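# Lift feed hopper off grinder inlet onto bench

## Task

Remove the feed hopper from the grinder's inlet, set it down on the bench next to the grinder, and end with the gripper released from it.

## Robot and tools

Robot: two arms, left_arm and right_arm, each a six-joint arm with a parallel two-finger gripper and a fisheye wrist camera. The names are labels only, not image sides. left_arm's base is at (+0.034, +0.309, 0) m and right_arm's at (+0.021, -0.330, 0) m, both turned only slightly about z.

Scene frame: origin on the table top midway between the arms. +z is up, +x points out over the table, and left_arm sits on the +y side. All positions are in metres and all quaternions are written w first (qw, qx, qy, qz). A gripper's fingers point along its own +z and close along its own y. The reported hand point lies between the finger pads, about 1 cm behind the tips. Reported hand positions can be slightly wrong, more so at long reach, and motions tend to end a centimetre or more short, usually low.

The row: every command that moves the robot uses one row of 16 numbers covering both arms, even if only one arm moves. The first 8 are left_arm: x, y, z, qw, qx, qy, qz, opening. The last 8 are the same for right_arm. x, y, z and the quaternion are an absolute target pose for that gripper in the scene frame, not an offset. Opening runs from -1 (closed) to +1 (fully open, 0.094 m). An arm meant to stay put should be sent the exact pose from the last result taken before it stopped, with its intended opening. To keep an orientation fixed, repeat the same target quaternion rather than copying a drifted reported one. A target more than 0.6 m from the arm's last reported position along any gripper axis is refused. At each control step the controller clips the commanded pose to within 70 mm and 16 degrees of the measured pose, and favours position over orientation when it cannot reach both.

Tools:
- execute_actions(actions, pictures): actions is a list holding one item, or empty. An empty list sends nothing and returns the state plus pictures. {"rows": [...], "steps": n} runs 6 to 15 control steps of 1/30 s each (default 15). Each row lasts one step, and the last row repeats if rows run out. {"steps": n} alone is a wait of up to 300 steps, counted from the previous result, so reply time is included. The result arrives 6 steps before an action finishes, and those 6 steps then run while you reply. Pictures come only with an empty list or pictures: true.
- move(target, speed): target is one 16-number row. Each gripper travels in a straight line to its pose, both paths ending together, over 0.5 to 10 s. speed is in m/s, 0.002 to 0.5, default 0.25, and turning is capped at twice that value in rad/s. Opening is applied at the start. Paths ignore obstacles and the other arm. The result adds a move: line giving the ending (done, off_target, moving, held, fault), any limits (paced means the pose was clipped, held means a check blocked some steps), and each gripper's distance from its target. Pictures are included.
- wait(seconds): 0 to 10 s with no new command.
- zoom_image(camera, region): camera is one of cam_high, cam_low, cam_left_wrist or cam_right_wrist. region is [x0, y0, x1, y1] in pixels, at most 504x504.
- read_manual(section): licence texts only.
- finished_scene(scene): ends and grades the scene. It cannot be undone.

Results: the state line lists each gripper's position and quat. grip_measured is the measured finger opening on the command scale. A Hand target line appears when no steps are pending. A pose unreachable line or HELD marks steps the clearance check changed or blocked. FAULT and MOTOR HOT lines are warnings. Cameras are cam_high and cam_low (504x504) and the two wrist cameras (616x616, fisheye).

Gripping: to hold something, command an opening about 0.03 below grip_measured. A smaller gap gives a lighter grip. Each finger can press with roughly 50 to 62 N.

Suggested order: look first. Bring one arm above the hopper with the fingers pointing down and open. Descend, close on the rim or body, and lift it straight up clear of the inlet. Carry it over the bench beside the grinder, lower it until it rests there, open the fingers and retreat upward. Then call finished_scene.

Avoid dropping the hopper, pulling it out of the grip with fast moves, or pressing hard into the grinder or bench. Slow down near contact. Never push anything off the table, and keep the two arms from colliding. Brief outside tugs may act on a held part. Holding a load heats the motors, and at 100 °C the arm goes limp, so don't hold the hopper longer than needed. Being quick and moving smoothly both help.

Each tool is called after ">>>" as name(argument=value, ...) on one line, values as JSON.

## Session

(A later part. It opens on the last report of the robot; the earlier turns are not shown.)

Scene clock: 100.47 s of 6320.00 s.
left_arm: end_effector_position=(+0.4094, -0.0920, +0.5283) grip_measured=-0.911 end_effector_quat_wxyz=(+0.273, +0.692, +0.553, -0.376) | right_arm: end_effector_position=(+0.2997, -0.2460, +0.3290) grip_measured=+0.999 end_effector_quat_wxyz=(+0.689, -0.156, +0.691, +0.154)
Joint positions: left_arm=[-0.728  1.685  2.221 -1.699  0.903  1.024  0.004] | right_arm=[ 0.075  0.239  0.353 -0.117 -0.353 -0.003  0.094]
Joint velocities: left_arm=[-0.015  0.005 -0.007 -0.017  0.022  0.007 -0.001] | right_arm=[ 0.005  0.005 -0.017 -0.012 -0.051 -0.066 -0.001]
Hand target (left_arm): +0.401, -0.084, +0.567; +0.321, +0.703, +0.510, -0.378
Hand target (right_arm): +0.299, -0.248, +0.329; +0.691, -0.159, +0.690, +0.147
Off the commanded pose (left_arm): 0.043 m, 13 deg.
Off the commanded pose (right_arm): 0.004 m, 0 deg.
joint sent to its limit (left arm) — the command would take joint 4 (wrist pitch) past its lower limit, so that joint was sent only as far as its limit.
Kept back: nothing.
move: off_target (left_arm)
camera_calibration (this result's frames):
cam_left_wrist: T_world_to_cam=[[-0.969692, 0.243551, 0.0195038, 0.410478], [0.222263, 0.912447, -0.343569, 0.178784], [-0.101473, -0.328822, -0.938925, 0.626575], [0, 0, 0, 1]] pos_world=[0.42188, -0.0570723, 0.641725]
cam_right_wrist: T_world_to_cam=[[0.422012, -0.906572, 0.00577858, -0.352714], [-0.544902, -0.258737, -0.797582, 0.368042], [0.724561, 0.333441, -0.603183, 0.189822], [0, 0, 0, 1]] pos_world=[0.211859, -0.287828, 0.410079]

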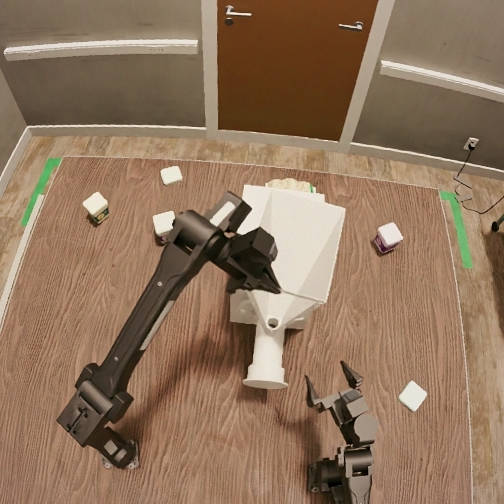

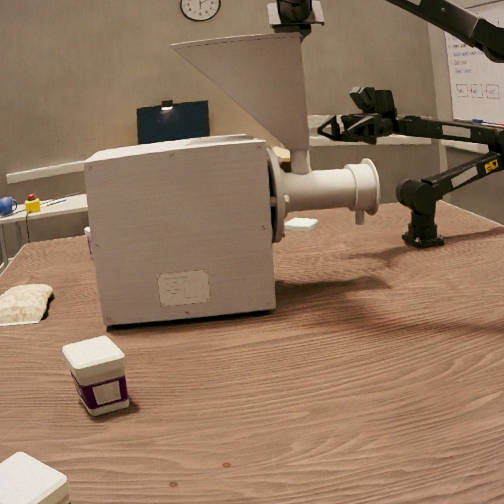

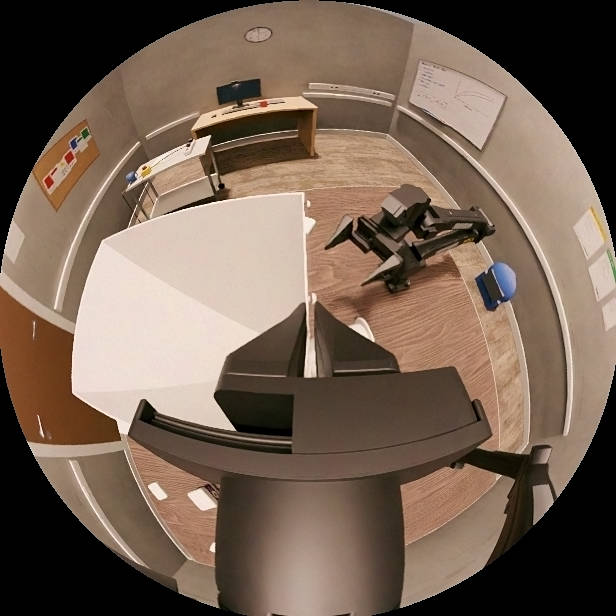

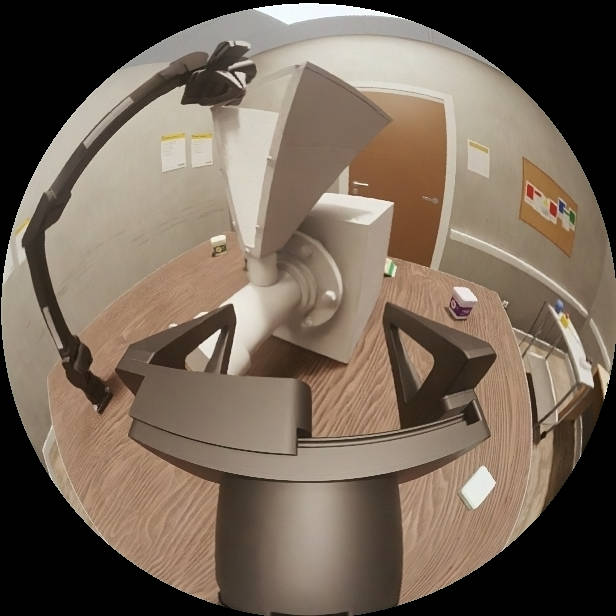

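>>> move(target=[0.405,-0.098,0.54,0.33,0.494,0.769,-0.241,-1,0.3,-0.3,0.33,0.69,-0.153,0.69,0.153,1], speed=0.15)

>>> move(target=[0.375,-0.105,0.59,0.379,0.529,0.745,-0.159,-1,0.3,-0.3,0.33,0.69,-0.153,0.69,0.153,1], speed=0.05)

>>> zoom_image(camera="cam_low", region=[160, 0, 400, 200])

Scene clock: 104.60 s of 6320.00 s.
left_arm: end_effector_position=(+0.4058, -0.0990, +0.5274) grip_measured=-0.912 end_effector_quat_wxyz=(+0.312, +0.510, +0.765, -0.239) | right_arm: end_effector_position=(+0.2987, -0.2963, +0.3235) grip_measured=+0.999 end_effector_quat_wxyz=(+0.682, -0.151, +0.698, +0.158)
Joint positions: left_arm=[-0.877  1.489  2.002 -1.347  0.369  0.312  0.004] | right_arm=[-0.325  0.263  0.353 -0.117 -0.752 -0.005  0.094]
Joint velocities: left_arm=[-0.015  0.005 -0.022  0.002 -0.051  0.007 -0.   ] | right_arm=[-0.015  0.005 -0.017 -0.042  0.066  0.051  0.   ]
Hand target (left_arm): +0.405, -0.097, +0.540; +0.332, +0.490, +0.768, -0.244
Hand target (right_arm): +0.300, -0.299, +0.329; +0.688, -0.158, +0.692, +0.148
Off the commanded pose (left_arm): 0.013 m, 3 deg.
Off the commanded pose (right_arm): 0.008 m, 1 deg.
Kept back: nothing.
move: off_target (left_arm)
camera_calibration (this result's frames):
cam_left_wrist: T_world_to_cam=[[-0.93237, -0.360135, 0.0314434, 0.32752], [-0.359281, 0.913487, -0.190941, 0.34127], [0.0400417, -0.189325, -0.981098, 0.601759], [0, 0, 0, 1]] pos_world=[0.403886, -0.0798657, 0.645249]
cam_right_wrist: T_world_to_cam=[[0.421287, -0.906878, -0.00946873, -0.392752], [-0.562494, -0.253086, -0.787114, 0.35365], [0.71142, 0.336927, -0.616735, 0.213448], [0, 0, 0, 1]] pos_world=[0.212536, -0.338591, 0.406285]

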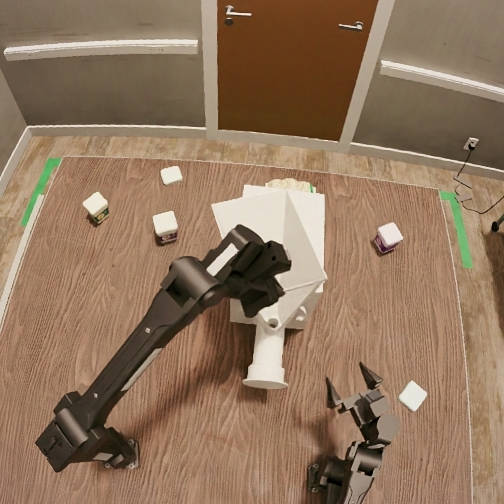

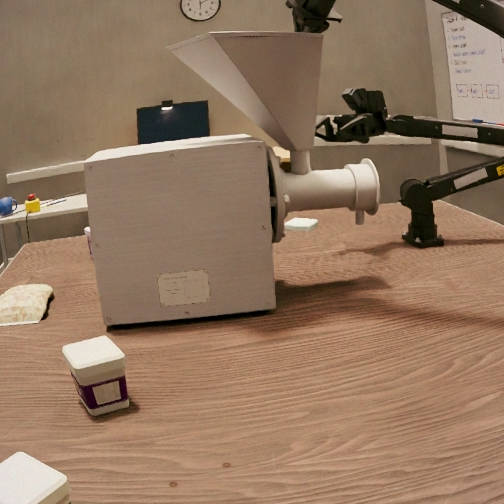

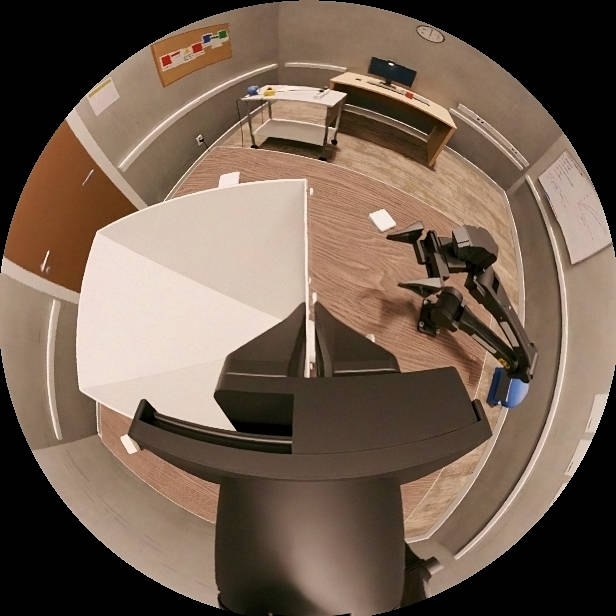

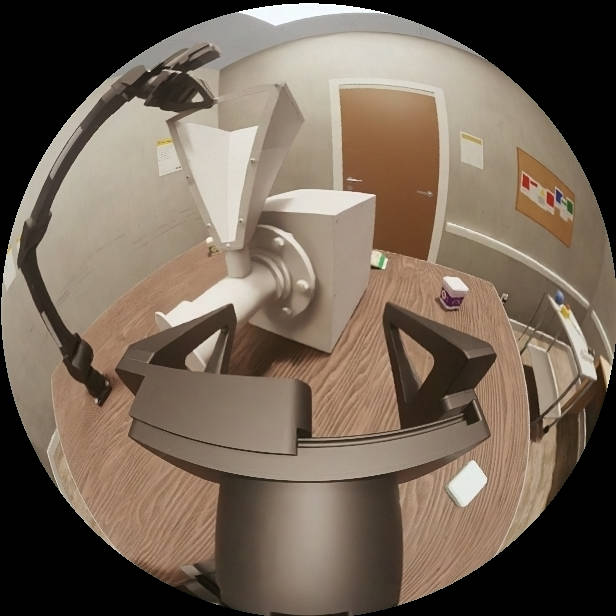

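Scene clock: 107.00 s of 6320.00 s.
left_arm: end_effector_position=(+0.3959, -0.1061, +0.5280) grip_measured=-0.912 end_effector_quat_wxyz=(+0.334, +0.515, +0.774, -0.152) | right_arm: end_effector_position=(+0.2983, -0.2971, +0.3263) grip_measured=+0.999 end_effector_quat_wxyz=(+0.686, -0.155, +0.693, +0.156)
Joint positions: left_arm=[-0.969  1.485  2.02  -1.365  0.138  0.31   0.004] | right_arm=[-0.334  0.264  0.353 -0.102 -0.763 -0.005  0.094]
Joint velocities: left_arm=[ 0.005 -0.015 -0.012 -0.017 -0.066 -0.037 -0.   ] | right_arm=[-0.005  0.005 -0.002 -0.007  0.037  0.007  0.   ]
Hand target (left_arm): +0.373, -0.100, +0.587; +0.381, +0.526, +0.743, -0.160
Hand target (right_arm): +0.300, -0.300, +0.330; +0.690, -0.153, +0.691, +0.153
Off the commanded pose (left_arm): 0.065 m, 6 deg.
Off the commanded pose (right_arm): 0.005 m, 1 deg.
Kept back: nothing.
move: off_target (left_arm)
camera_calibration (this result's frames):
cam_left_wrist: T_world_to_cam=[[-0.901294, -0.414607, -0.125578, 0.380573], [-0.399879, 0.907732, -0.126964, 0.325992], [0.166631, -0.0642158, -0.983926, 0.566044], [0, 0, 0, 1]] pos_world=[0.379045, -0.101776, 0.646126]
cam_right_wrist: T_world_to_cam=[[0.423424, -0.905932, 0.000010988, -0.396745], [-0.551252, -0.25766, -0.793557, 0.352871], [0.718911, 0.336005, -0.608496, 0.210474], [0, 0, 0, 1]] pos_world=[0.211201, -0.339224, 0.4081]

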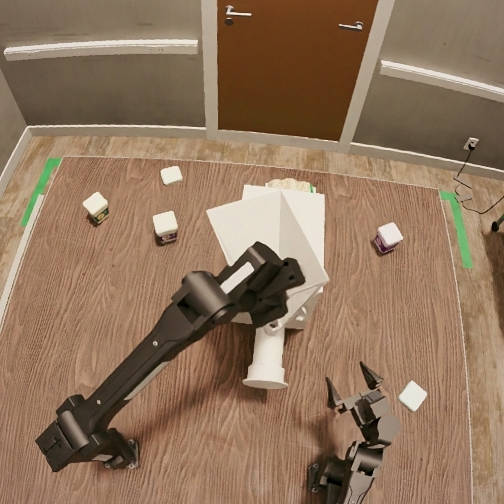

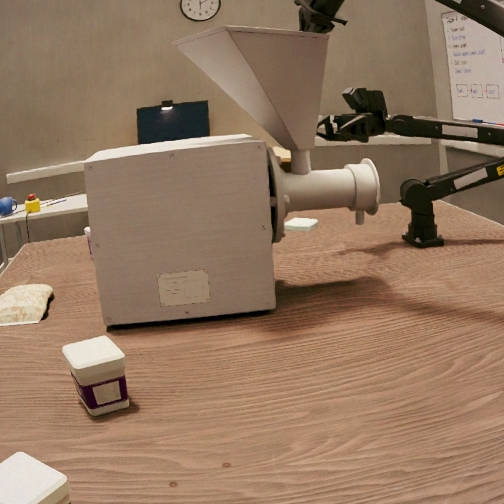

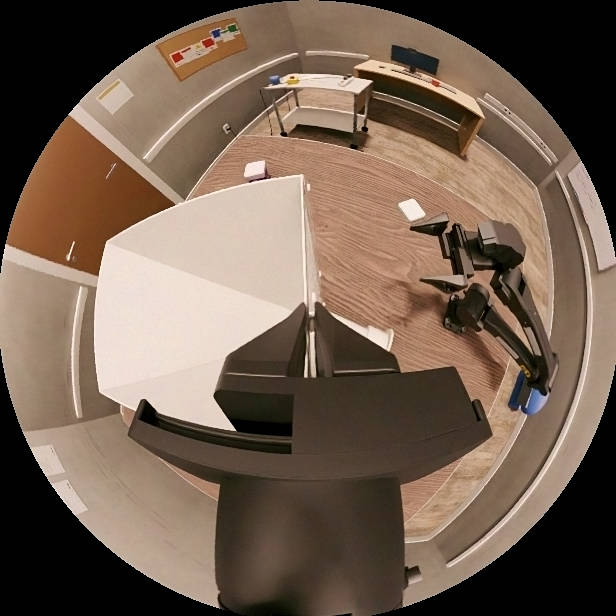

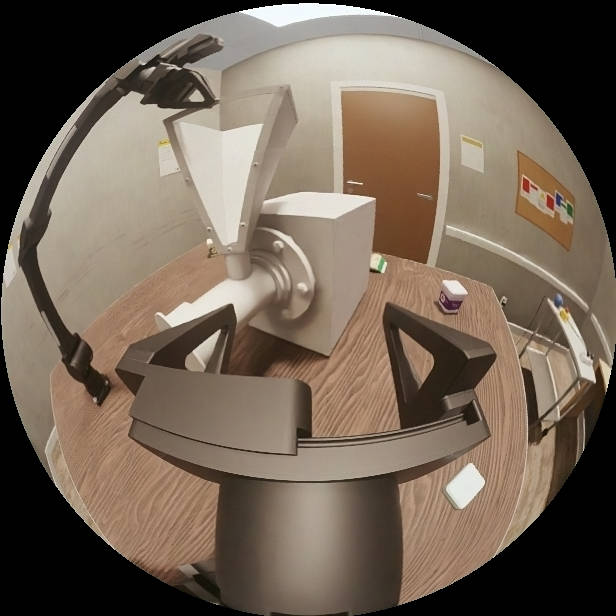

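Region (160, 0, 400, 200) of cam_low's 504x504 image, scaled by 2.100, with more detail than that image has.

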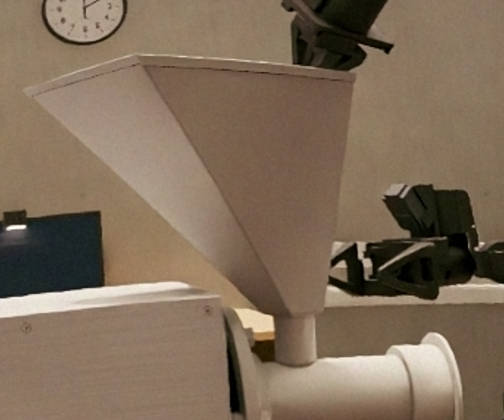

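>>> move(target=[0.405,-0.098,0.54,0.33,0.494,0.769,-0.241,-1,0.30,-0.30,0.33,0.69,-0.153,0.69,0.153,1], speed=0.1)

>>> zoom_image(camera="cam_low", region=[0,0,504,504])

Scene clock: 113.10 s of 6320.00 s.
left_arm: end_effector_position=(+0.4031, -0.0970, +0.5279) grip_measured=-0.912 end_effector_quat_wxyz=(+0.307, +0.495, +0.780, -0.230) | right_arm: end_effector_position=(+0.2983, -0.2970, +0.3264) grip_measured=+0.999 end_effector_quat_wxyz=(+0.686, -0.155, +0.693, +0.156)
Joint positions: left_arm=[-0.889  1.486  2.009 -1.364  0.332  0.272  0.004] | right_arm=[-0.334  0.264  0.353 -0.102 -0.763 -0.005  0.094]
Joint velocities: left_arm=[-0.005 -0.015  0.002 -0.017 -0.007 -0.007  0.   ] | right_arm=[-0.005 -0.015  0.007 -0.017 -0.022  0.007  0.   ]
Hand target (left_arm): +0.404, -0.098, +0.540; +0.328, +0.494, +0.769, -0.240
Hand target (right_arm): +0.300, -0.300, +0.330; +0.690, -0.153, +0.690, +0.153
Off the commanded pose (left_arm): 0.012 m, 3 deg.
Off the commanded pose (right_arm): 0.005 m, 1 deg.
Kept back: nothing.
After step 90, 1.93 s passed at rest.
move: off_target (left_arm)
camera_calibration (this result's frames):
cam_left_wrist: T_world_to_cam=[[-0.916337, -0.398604, 0.0379715, 0.312119], [-0.398969, 0.900892, -0.170929, 0.342721], [0.0339247, -0.171778, -0.984551, 0.608661], [0, 0, 0, 1]] pos_world=[0.402092, -0.0797878, 0.645988]
cam_right_wrist: T_world_to_cam=[[0.423769, -0.90577, 0.000269665, -0.39682], [-0.550865, -0.257961, -0.793727, 0.352783], [0.719004, 0.336209, -0.608274, 0.21048], [0, 0, 0, 1]] pos_world=[0.21116, -0.339189, 0.40815]

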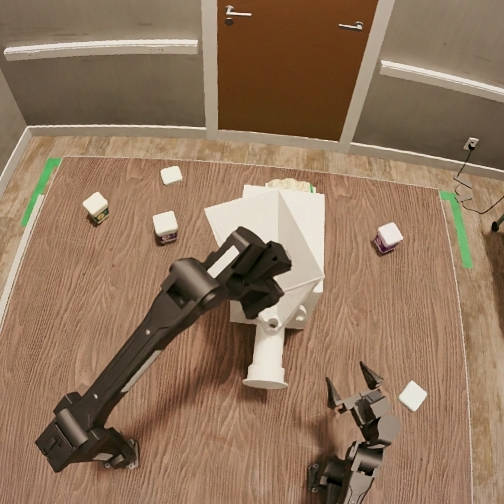

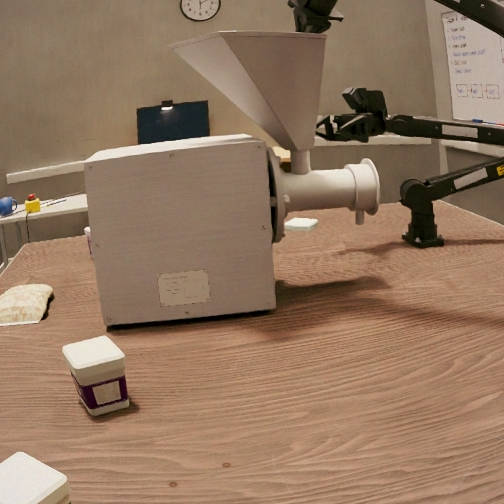

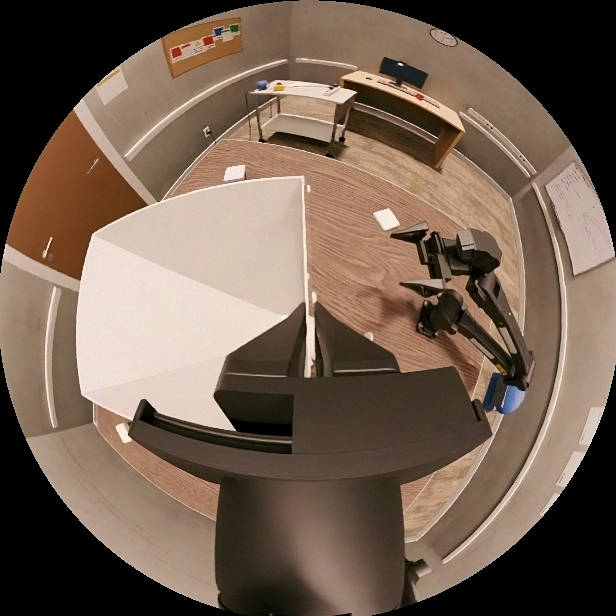

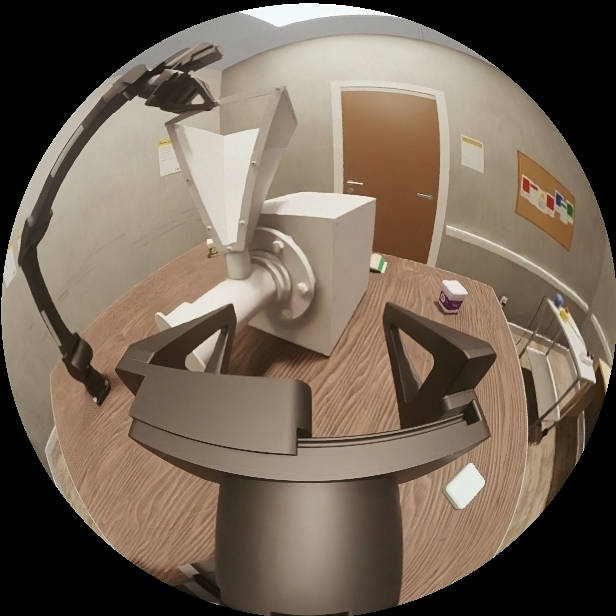

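Region (0, 0, 504, 504) of cam_low's 504x504 image, scaled by 1.000.

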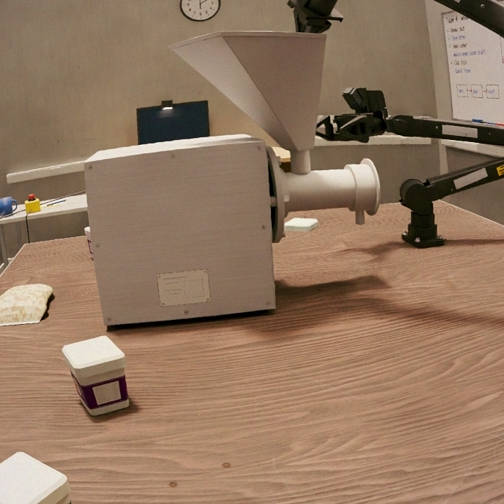

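>>> zoom_image(camera="cam_low", region=[260,115,350,205])

>>> zoom_image(camera="cam_right_wrist", region=[190,200,310,320])

Region (260, 115, 350, 205) of cam_low's 504x504 image, scaled by 5.600, with more detail than that image has.

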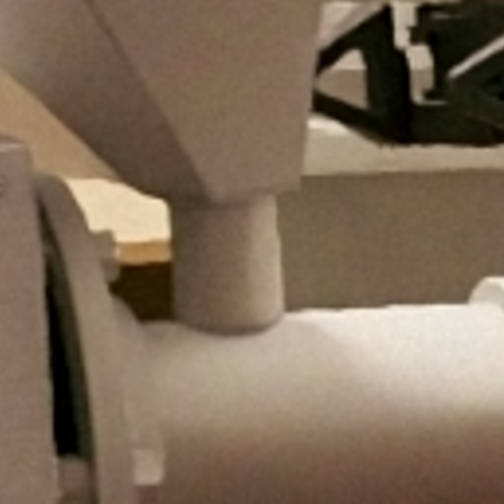

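Region (190, 200, 310, 320) of cam_right_wrist's 616x616 image, scaled by 4.200, with more detail than that image has.

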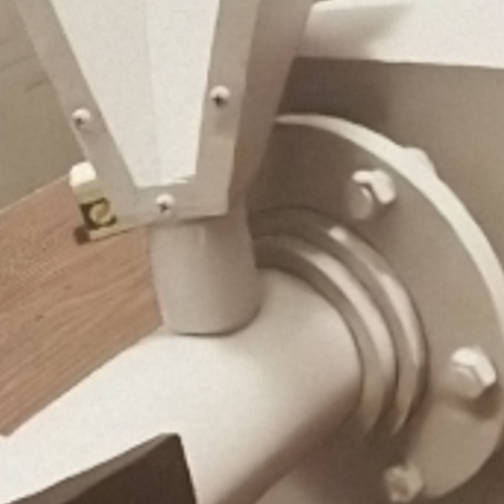

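>>> move(target=[0.405,-0.098,0.54,0.33,0.494,0.769,-0.241,-1,0.35,-0.17,0.25,0.653,-0.271,0.653,0.271,0.6])

>>> move(target=[0.405,-0.098,0.54,0.33,0.494,0.769,-0.241,-1,0.415,-0.105,0.245,0.653,-0.271,0.653,0.271,0.6], speed=0.06)

Scene clock: 114.97 s of 6320.00 s.
left_arm: end_effector_position=(+0.4033, -0.0969, +0.5279) grip_measured=-0.912 end_effector_quat_wxyz=(+0.308, +0.494, +0.780, -0.230) | right_arm: end_effector_position=(+0.3581, -0.1801, +0.2514) grip_measured=+0.600 end_effector_quat_wxyz=(+0.659, -0.259, +0.655, +0.264)
Joint positions: left_arm=[-0.889  1.486  2.009 -1.364  0.332  0.272  0.004] | right_arm=[ 0.137  0.841  0.264  0.587 -0.606  0.009  0.075]
Joint velocities: left_arm=[-0.005 -0.015 -0.007  0.017 -0.007 -0.022  0.   ] | right_arm=[-0.015 -0.015  0.002  0.002 -0.066  0.037 -0.001]
Hand target (left_arm): +0.405, -0.098, +0.540; +0.329, +0.493, +0.768, -0.241
Hand target (right_arm): +0.355, -0.171, +0.251; +0.654, -0.266, +0.652, +0.277
Off the commanded pose (left_arm): 0.012 m, 3 deg.
Off the commanded pose (right_arm): 0.013 m, 2 deg.
Kept back: nothing.
move: off_target (left_arm, right_arm)
camera_calibration (this result's frames):
cam_left_wrist: T_world_to_cam=[[-0.916173, -0.398946, 0.0383411, 0.311986], [-0.399353, 0.900638, -0.171372, 0.343106], [0.0338368, -0.172318, -0.98446, 0.608676], [0, 0, 0, 1]] pos_world=[0.402258, -0.0796626, 0.646054]
cam_right_wrist: T_world_to_cam=[[0.682483, -0.730902, 0.00023716, -0.377352], [-0.43509, -0.406528, -0.803388, 0.290525], [0.587294, 0.548195, -0.595456, 0.164648], [0, 0, 0, 1]] pos_world=[0.287244, -0.24796, 0.331534]

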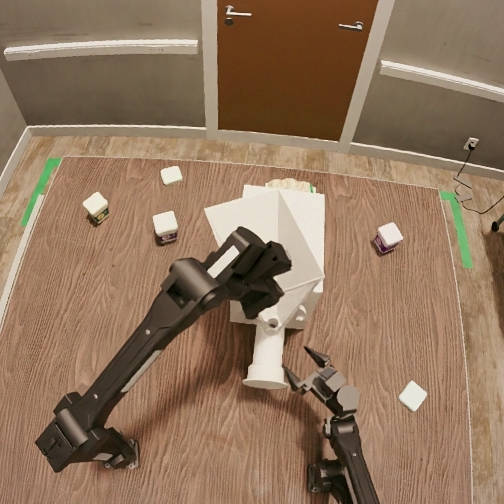

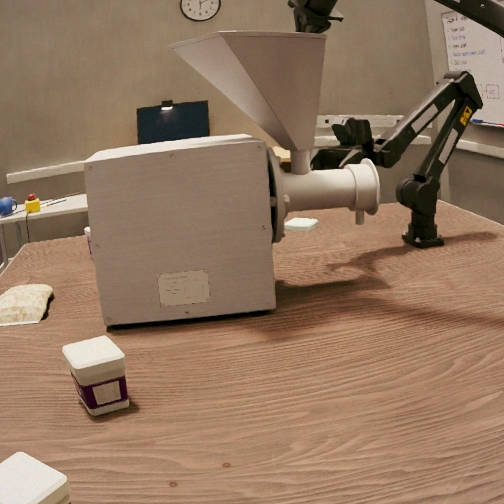

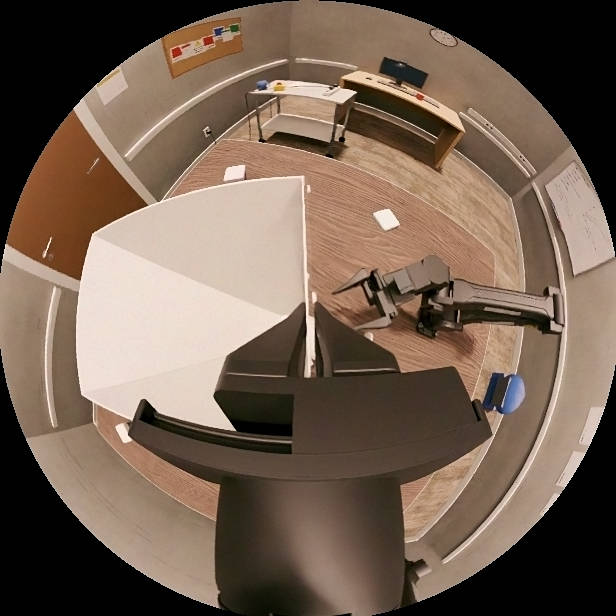

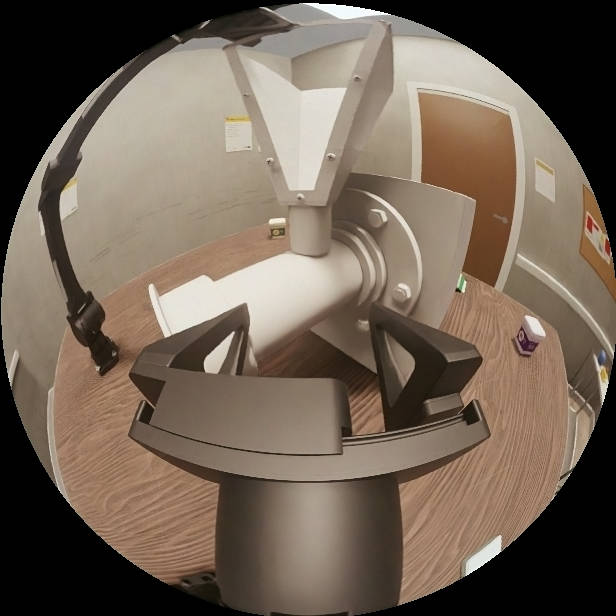

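Scene clock: 116.97 s of 6320.00 s.
left_arm: end_effector_position=(+0.4033, -0.0969, +0.5279) grip_measured=-0.912 end_effector_quat_wxyz=(+0.308, +0.494, +0.780, -0.230) | right_arm: end_effector_position=(+0.4201, -0.1553, +0.2682) grip_measured=+0.598 end_effector_quat_wxyz=(+0.693, -0.226, +0.645, +0.232)
Joint positions: left_arm=[-0.889  1.486  2.009 -1.364  0.332  0.272  0.004] | right_arm=[ 0.246  1.088  0.388  0.773 -0.4    0.015  0.075]
Joint velocities: left_arm=[ 0.005 -0.005  0.012 -0.012 -0.081 -0.007  0.   ] | right_arm=[-0.005  0.005  0.012 -0.007 -0.022 -0.022  0.001]
Hand target (left_arm): +0.405, -0.098, +0.540; +0.329, +0.494, +0.768, -0.241
Hand target (right_arm): +0.410, -0.110, +0.247; +0.653, -0.269, +0.653, +0.273
Off the commanded pose (left_arm): 0.012 m, 3 deg.
Off the commanded pose (right_arm): 0.056 m, 8 deg.
Kept back: nothing.
move: off_target (left_arm, right_arm)
camera_calibration (this result's frames):
cam_left_wrist: T_world_to_cam=[[-0.916173, -0.398946, 0.0383411, 0.311986], [-0.399353, 0.900638, -0.171372, 0.343106], [0.0338368, -0.172318, -0.98446, 0.608676], [0, 0, 0, 1]] pos_world=[0.402258, -0.0796626, 0.646054]
cam_right_wrist: T_world_to_cam=[[0.607722, -0.793974, 0.0167345, -0.384364], [-0.425204, -0.343112, -0.837541, 0.35596], [0.670728, 0.501877, -0.546118, 0.069204], [0, 0, 0, 1]] pos_world=[0.338525, -0.217773, 0.342357]

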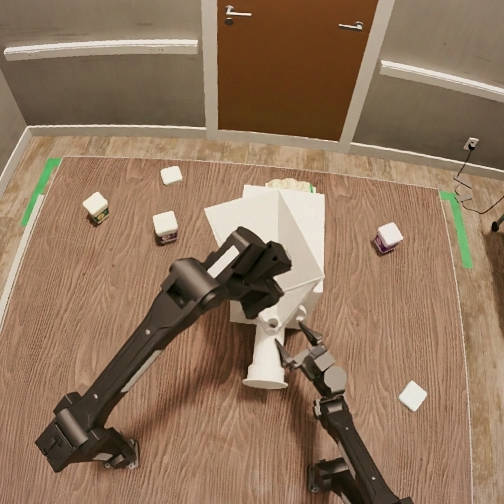

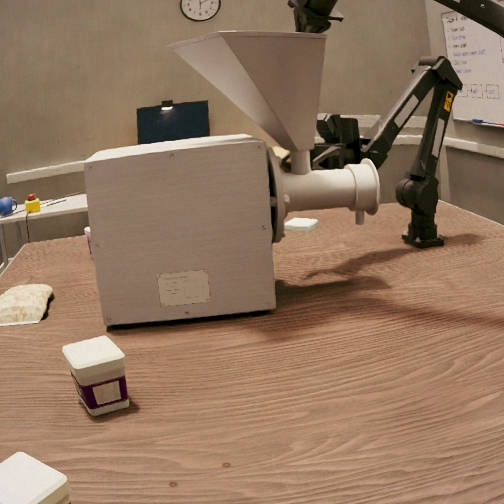

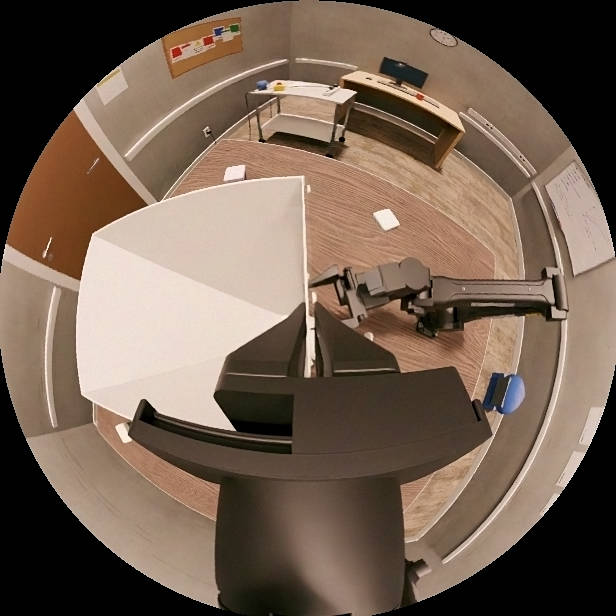

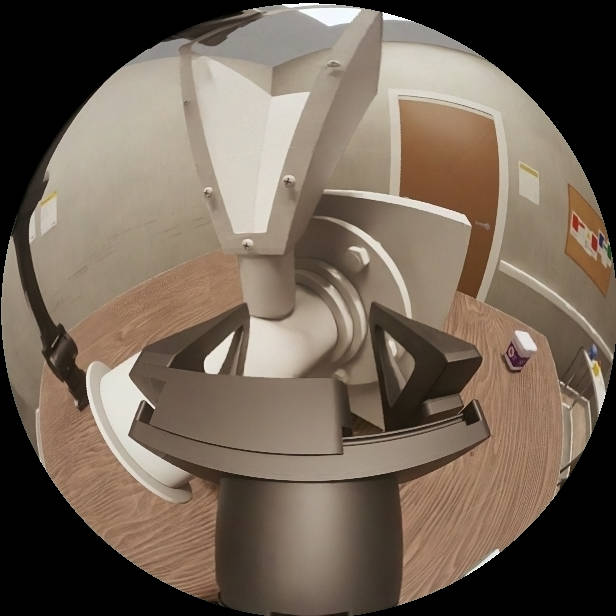

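>>> move(target=[0.405,-0.098,0.54,0.33,0.494,0.769,-0.241,-1,0.365,-0.165,0.295,0.653,-0.271,0.653,0.271,0.8], speed=0.1)

>>> move(target=[0.405,-0.098,0.54,0.33,0.494,0.769,-0.241,-1,0.43,-0.092,0.295,0.653,-0.271,0.653,0.271,0.8], speed=0.06)

Scene clock: 118.27 s of 6320.00 s.
left_arm: end_effector_position=(+0.4033, -0.0969, +0.5279) grip_measured=-0.912 end_effector_quat_wxyz=(+0.308, +0.494, +0.780, -0.230) | right_arm: end_effector_position=(+0.3622, -0.1621, +0.2940) grip_measured=+0.799 end_effector_quat_wxyz=(+0.652, -0.272, +0.653, +0.273)
Joint positions: left_arm=[-0.889  1.486  2.009 -1.364  0.332  0.272  0.004] | right_arm=[ 0.192  0.777  0.373  0.403 -0.586  0.     0.084]
Joint velocities: left_arm=[-0.015  0.005 -0.002  0.027  0.022 -0.037  0.   ] | right_arm=[-0.005 -0.005  0.002 -0.012 -0.066 -0.051  0.   ]
Hand target (left_arm): +0.405, -0.098, +0.540; +0.329, +0.494, +0.768, -0.241
Hand target (right_arm): +0.364, -0.165, +0.294; +0.652, -0.272, +0.654, +0.269
Off the commanded pose (left_arm): 0.012 m, 3 deg.
Off the commanded pose (right_arm): 0.004 m, 0 deg.
Kept back: nothing.
move: off_target (left_arm)
camera_calibration (this result's frames):
cam_left_wrist: T_world_to_cam=[[-0.916173, -0.398946, 0.0383411, 0.311986], [-0.399353, 0.900638, -0.171372, 0.343106], [0.0338368, -0.172318, -0.98446, 0.608676], [0, 0, 0, 1]] pos_world=[0.402258, -0.0796626, 0.646054]
cam_right_wrist: T_world_to_cam=[[0.707426, -0.706781, 0.00304591, -0.372926], [-0.423751, -0.427579, -0.798506, 0.324876], [0.565671, 0.563593, -0.601979, 0.189993], [0, 0, 0, 1]] pos_world=[0.294011, -0.231746, 0.374924]

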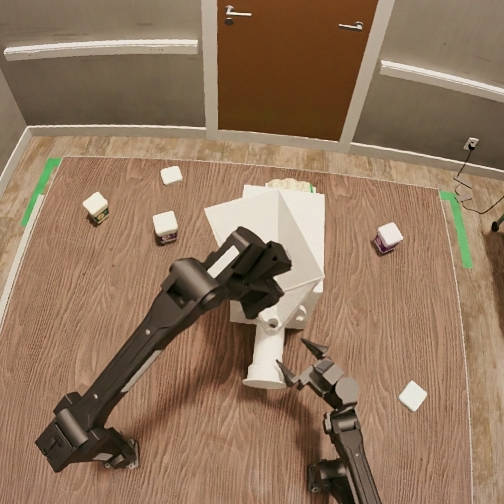

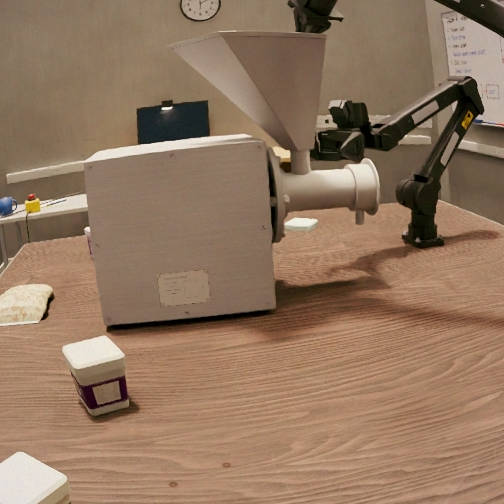

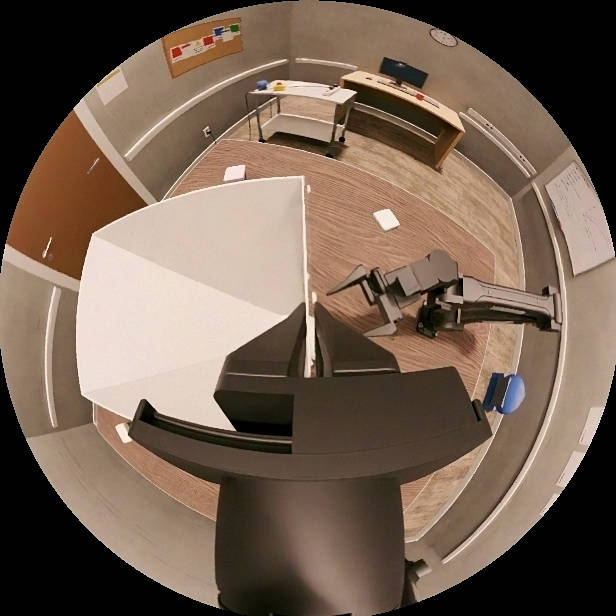

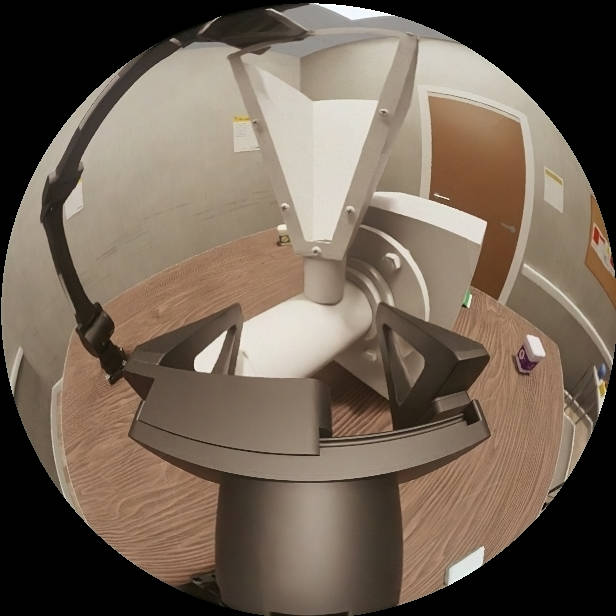

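Scene clock: 120.23 s of 6320.00 s.
left_arm: end_effector_position=(+0.4033, -0.0969, +0.5279) grip_measured=-0.912 end_effector_quat_wxyz=(+0.308, +0.494, +0.780, -0.230) | right_arm: end_effector_position=(+0.4265, -0.1013, +0.2894) grip_measured=+0.799 end_effector_quat_wxyz=(+0.650, -0.258, +0.660, +0.274)
Joint positions: left_arm=[-0.889  1.486  2.009 -1.364  0.332  0.272  0.004] | right_arm=[ 0.356  1.09   0.518  0.567 -0.4    0.024  0.084]
Joint velocities: left_arm=[ 0.015 -0.015  0.002  0.012 -0.066  0.022 -0.001] | right_arm=[-0.005 -0.005  0.002 -0.007  0.037  0.007 -0.001]
Hand target (left_arm): +0.405, -0.098, +0.540; +0.329, +0.494, +0.768, -0.241
Hand target (right_arm): +0.431, -0.092, +0.297; +0.654, -0.269, +0.653, +0.273
Off the commanded pose (left_arm): 0.012 m, 3 deg.
Off the commanded pose (right_arm): 0.011 m, 2 deg.
Kept back: nothing.
move: off_target (left_arm, right_arm)
camera_calibration (this result's frames):
cam_left_wrist: T_world_to_cam=[[-0.916173, -0.398946, 0.0383411, 0.311986], [-0.399353, 0.900638, -0.171372, 0.343106], [0.0338368, -0.172318, -0.98446, 0.608676], [0, 0, 0, 1]] pos_world=[0.402258, -0.0796626, 0.646054]
cam_right_wrist: T_world_to_cam=[[0.691911, -0.721629, -0.0225855, -0.363], [-0.449521, -0.406108, -0.795618, 0.386848], [0.564969, 0.56065, -0.605378, 0.117588], [0, 0, 0, 1]] pos_world=[0.358627, -0.170775, 0.370769]

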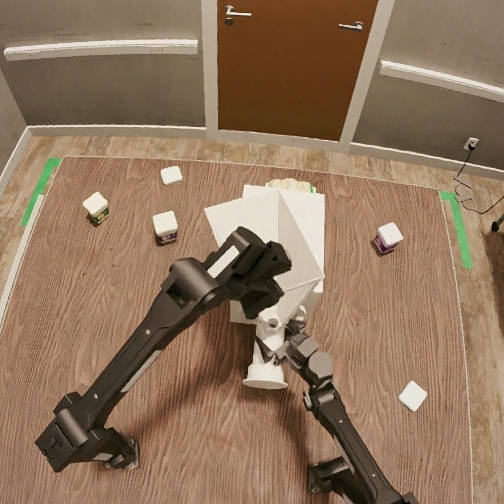

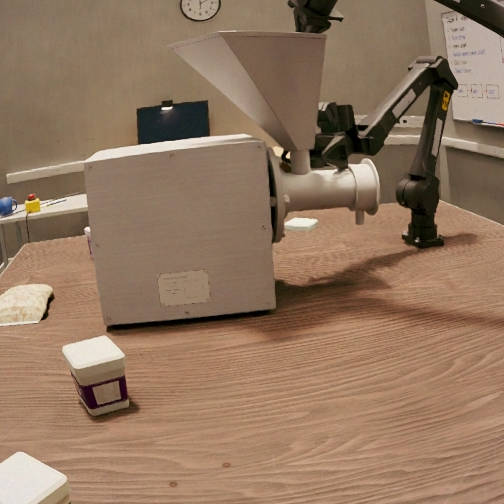

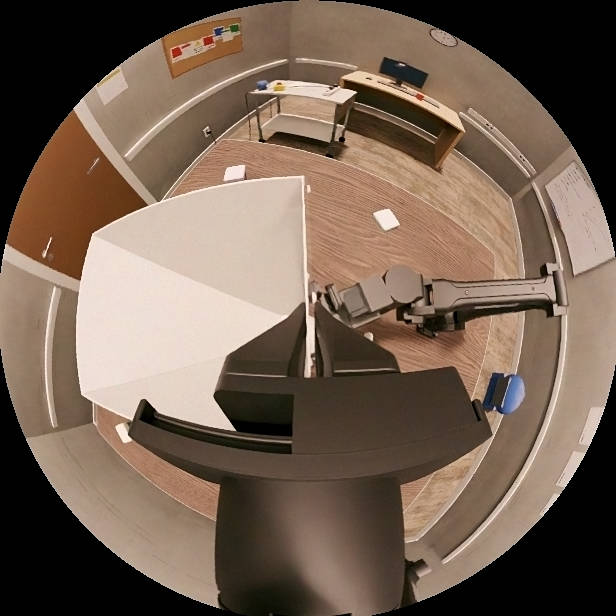

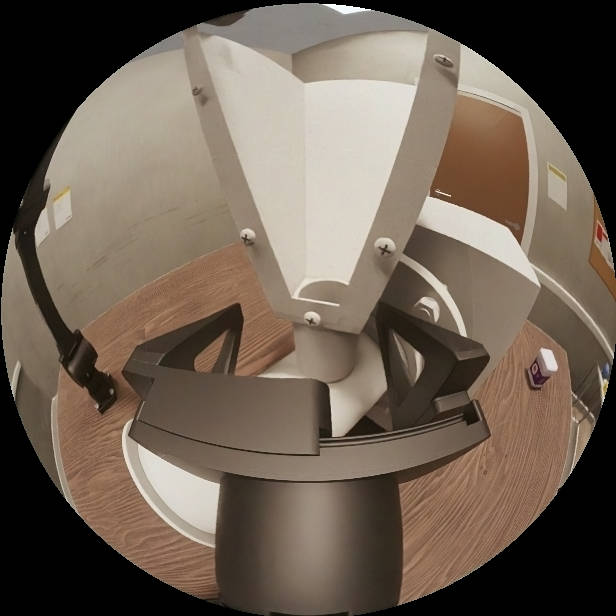

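>>> move(target=[0.405,-0.098,0.54,0.33,0.494,0.769,-0.241,-1,0.395,-0.14,0.28,0.653,-0.271,0.653,0.271,0.3], speed=0.1)

>>> move(target=[0.405,-0.098,0.54,0.33,0.494,0.769,-0.241,-1,0.445,-0.09,0.28,0.653,-0.271,0.653,0.271,0.3], speed=0.05)

Scene clock: 121.47 s of 6320.00 s.
left_arm: end_effector_position=(+0.4033, -0.0969, +0.5279) grip_measured=-0.912 end_effector_quat_wxyz=(+0.308, +0.494, +0.780, -0.230) | right_arm: end_effector_position=(+0.3945, -0.1376, +0.2829) grip_measured=+0.301 end_effector_quat_wxyz=(+0.655, -0.268, +0.651, +0.276)
Joint positions: left_arm=[-0.889  1.486  2.009 -1.364  0.332  0.272  0.004] | right_arm=[ 0.26   0.965  0.414  0.562 -0.516  0.015  0.061]
Joint velocities: left_arm=[ 0.005 -0.005 -0.002 -0.002 -0.007  0.022  0.001] | right_arm=[-0.005  0.015  0.027 -0.017  0.037 -0.022  0.001]
Hand target (left_arm): +0.405, -0.098, +0.540; +0.329, +0.494, +0.768, -0.241
Hand target (right_arm): +0.395, -0.140, +0.279; +0.653, -0.272, +0.653, +0.270
Off the commanded pose (left_arm): 0.012 m, 3 deg.
Off the commanded pose (right_arm): 0.004 m, 1 deg.
Kept back: nothing.
move: off_target (left_arm)
camera_calibration (this result's frames):
cam_left_wrist: T_world_to_cam=[[-0.916173, -0.398946, 0.0383411, 0.311986], [-0.399353, 0.900638, -0.171372, 0.343106], [0.0338368, -0.172318, -0.98446, 0.608676], [0, 0, 0, 1]] pos_world=[0.402258, -0.0796626, 0.646054]
cam_right_wrist: T_world_to_cam=[[0.705851, -0.708341, -0.00523867, -0.375711], [-0.423597, -0.416157, -0.804599, 0.343445], [0.56775, 0.570146, -0.593796, 0.149038], [0, 0, 0, 1]] pos_world=[0.326062, -0.208178, 0.362866]

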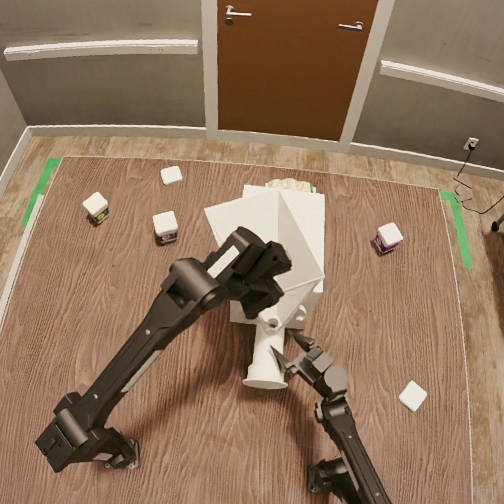

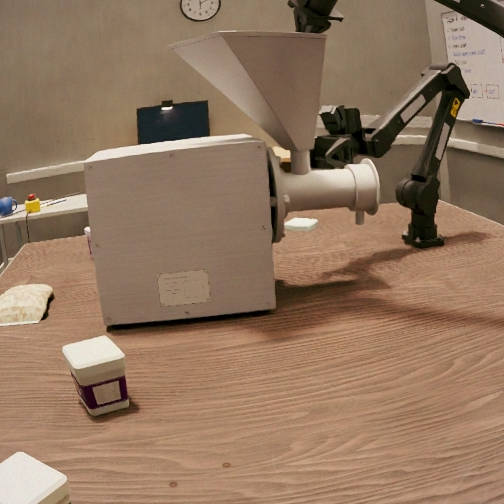

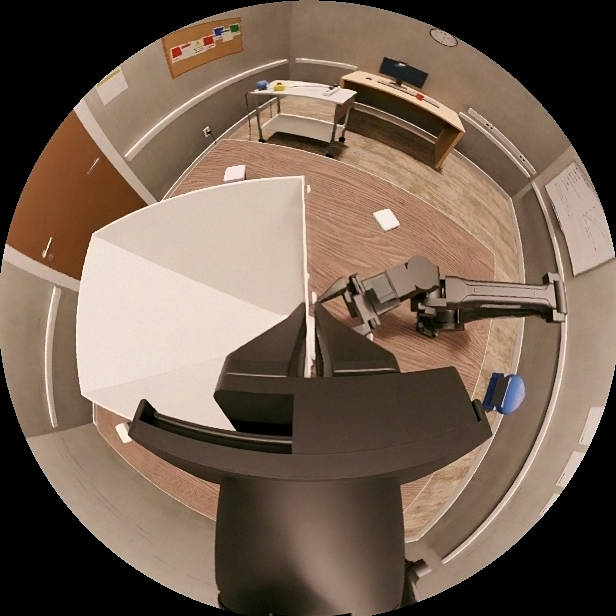

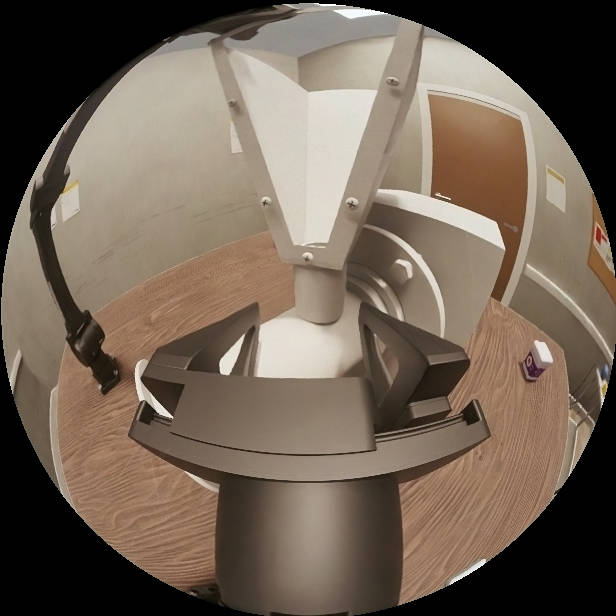

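Scene clock: 123.17 s of 6320.00 s.
left_arm: end_effector_position=(+0.4033, -0.0969, +0.5279) grip_measured=-0.912 end_effector_quat_wxyz=(+0.308, +0.494, +0.780, -0.230) | right_arm: end_effector_position=(+0.4393, -0.0999, +0.2909) grip_measured=+0.300 end_effector_quat_wxyz=(+0.662, -0.260, +0.647, +0.276)
Joint positions: left_arm=[-0.889  1.486  2.009 -1.364  0.332  0.272  0.004] | right_arm=[ 0.343  1.149  0.535  0.644 -0.419  0.025  0.061]
Joint velocities: left_arm=[-0.005 -0.005  0.012 -0.002 -0.022 -0.125  0.001] | right_arm=[-0.005 -0.015  0.017  0.002 -0.051 -0.051 -0.001]
Hand target (left_arm): +0.405, -0.098, +0.540; +0.329, +0.494, +0.768, -0.241
Hand target (right_arm): +0.445, -0.090, +0.281; +0.653, -0.270, +0.653, +0.272
Off the commanded pose (left_arm): 0.012 m, 3 deg.
Off the commanded pose (right_arm): 0.016 m, 2 deg.
Kept back: nothing.
move: off_target (left_arm, right_arm)
camera_calibration (this result's frames):
cam_left_wrist: T_world_to_cam=[[-0.916056, -0.399188, 0.0386112, 0.311773], [-0.399638, 0.900514, -0.171358, 0.343201], [0.0336341, -0.172404, -0.984452, 0.608745], [0, 0, 0, 1]] pos_world=[0.402283, -0.0796515, 0.646053]
cam_right_wrist: T_world_to_cam=[[0.696562, -0.717442, -0.00888325, -0.376406], [-0.42029, -0.397961, -0.815465, 0.388065], [0.581514, 0.571756, -0.578738, 0.0965174], [0, 0, 0, 1]] pos_world=[0.369164, -0.170799, 0.368968]

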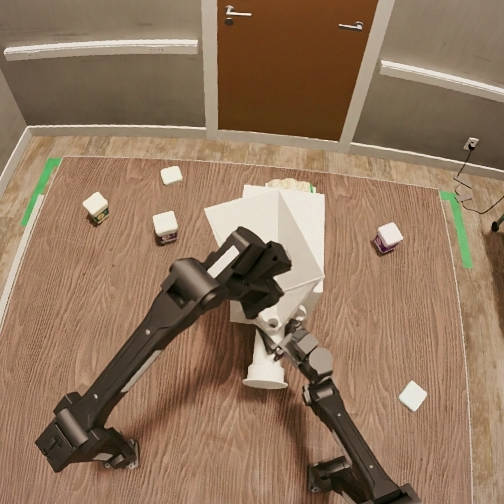

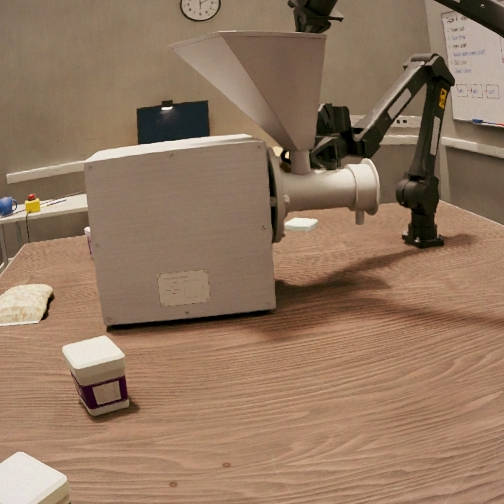

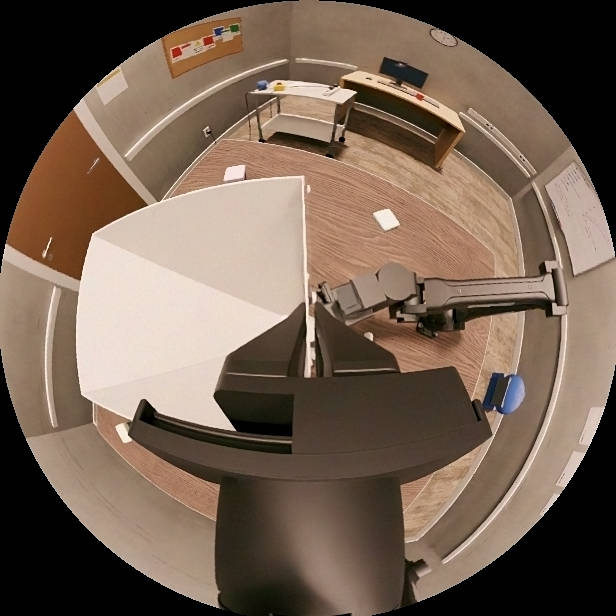

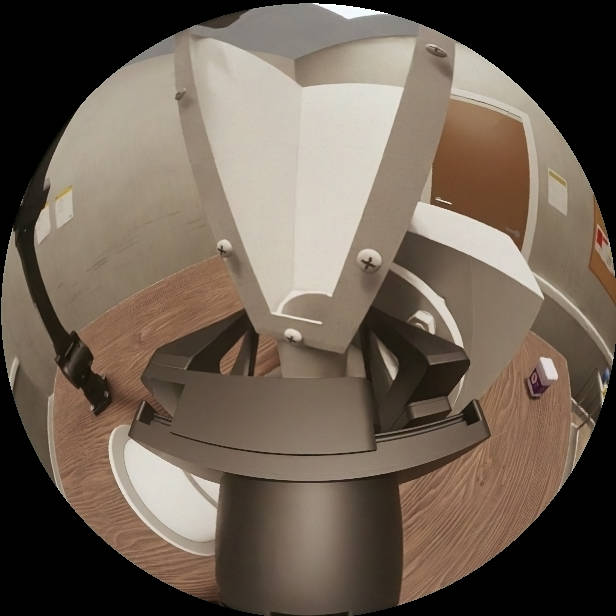

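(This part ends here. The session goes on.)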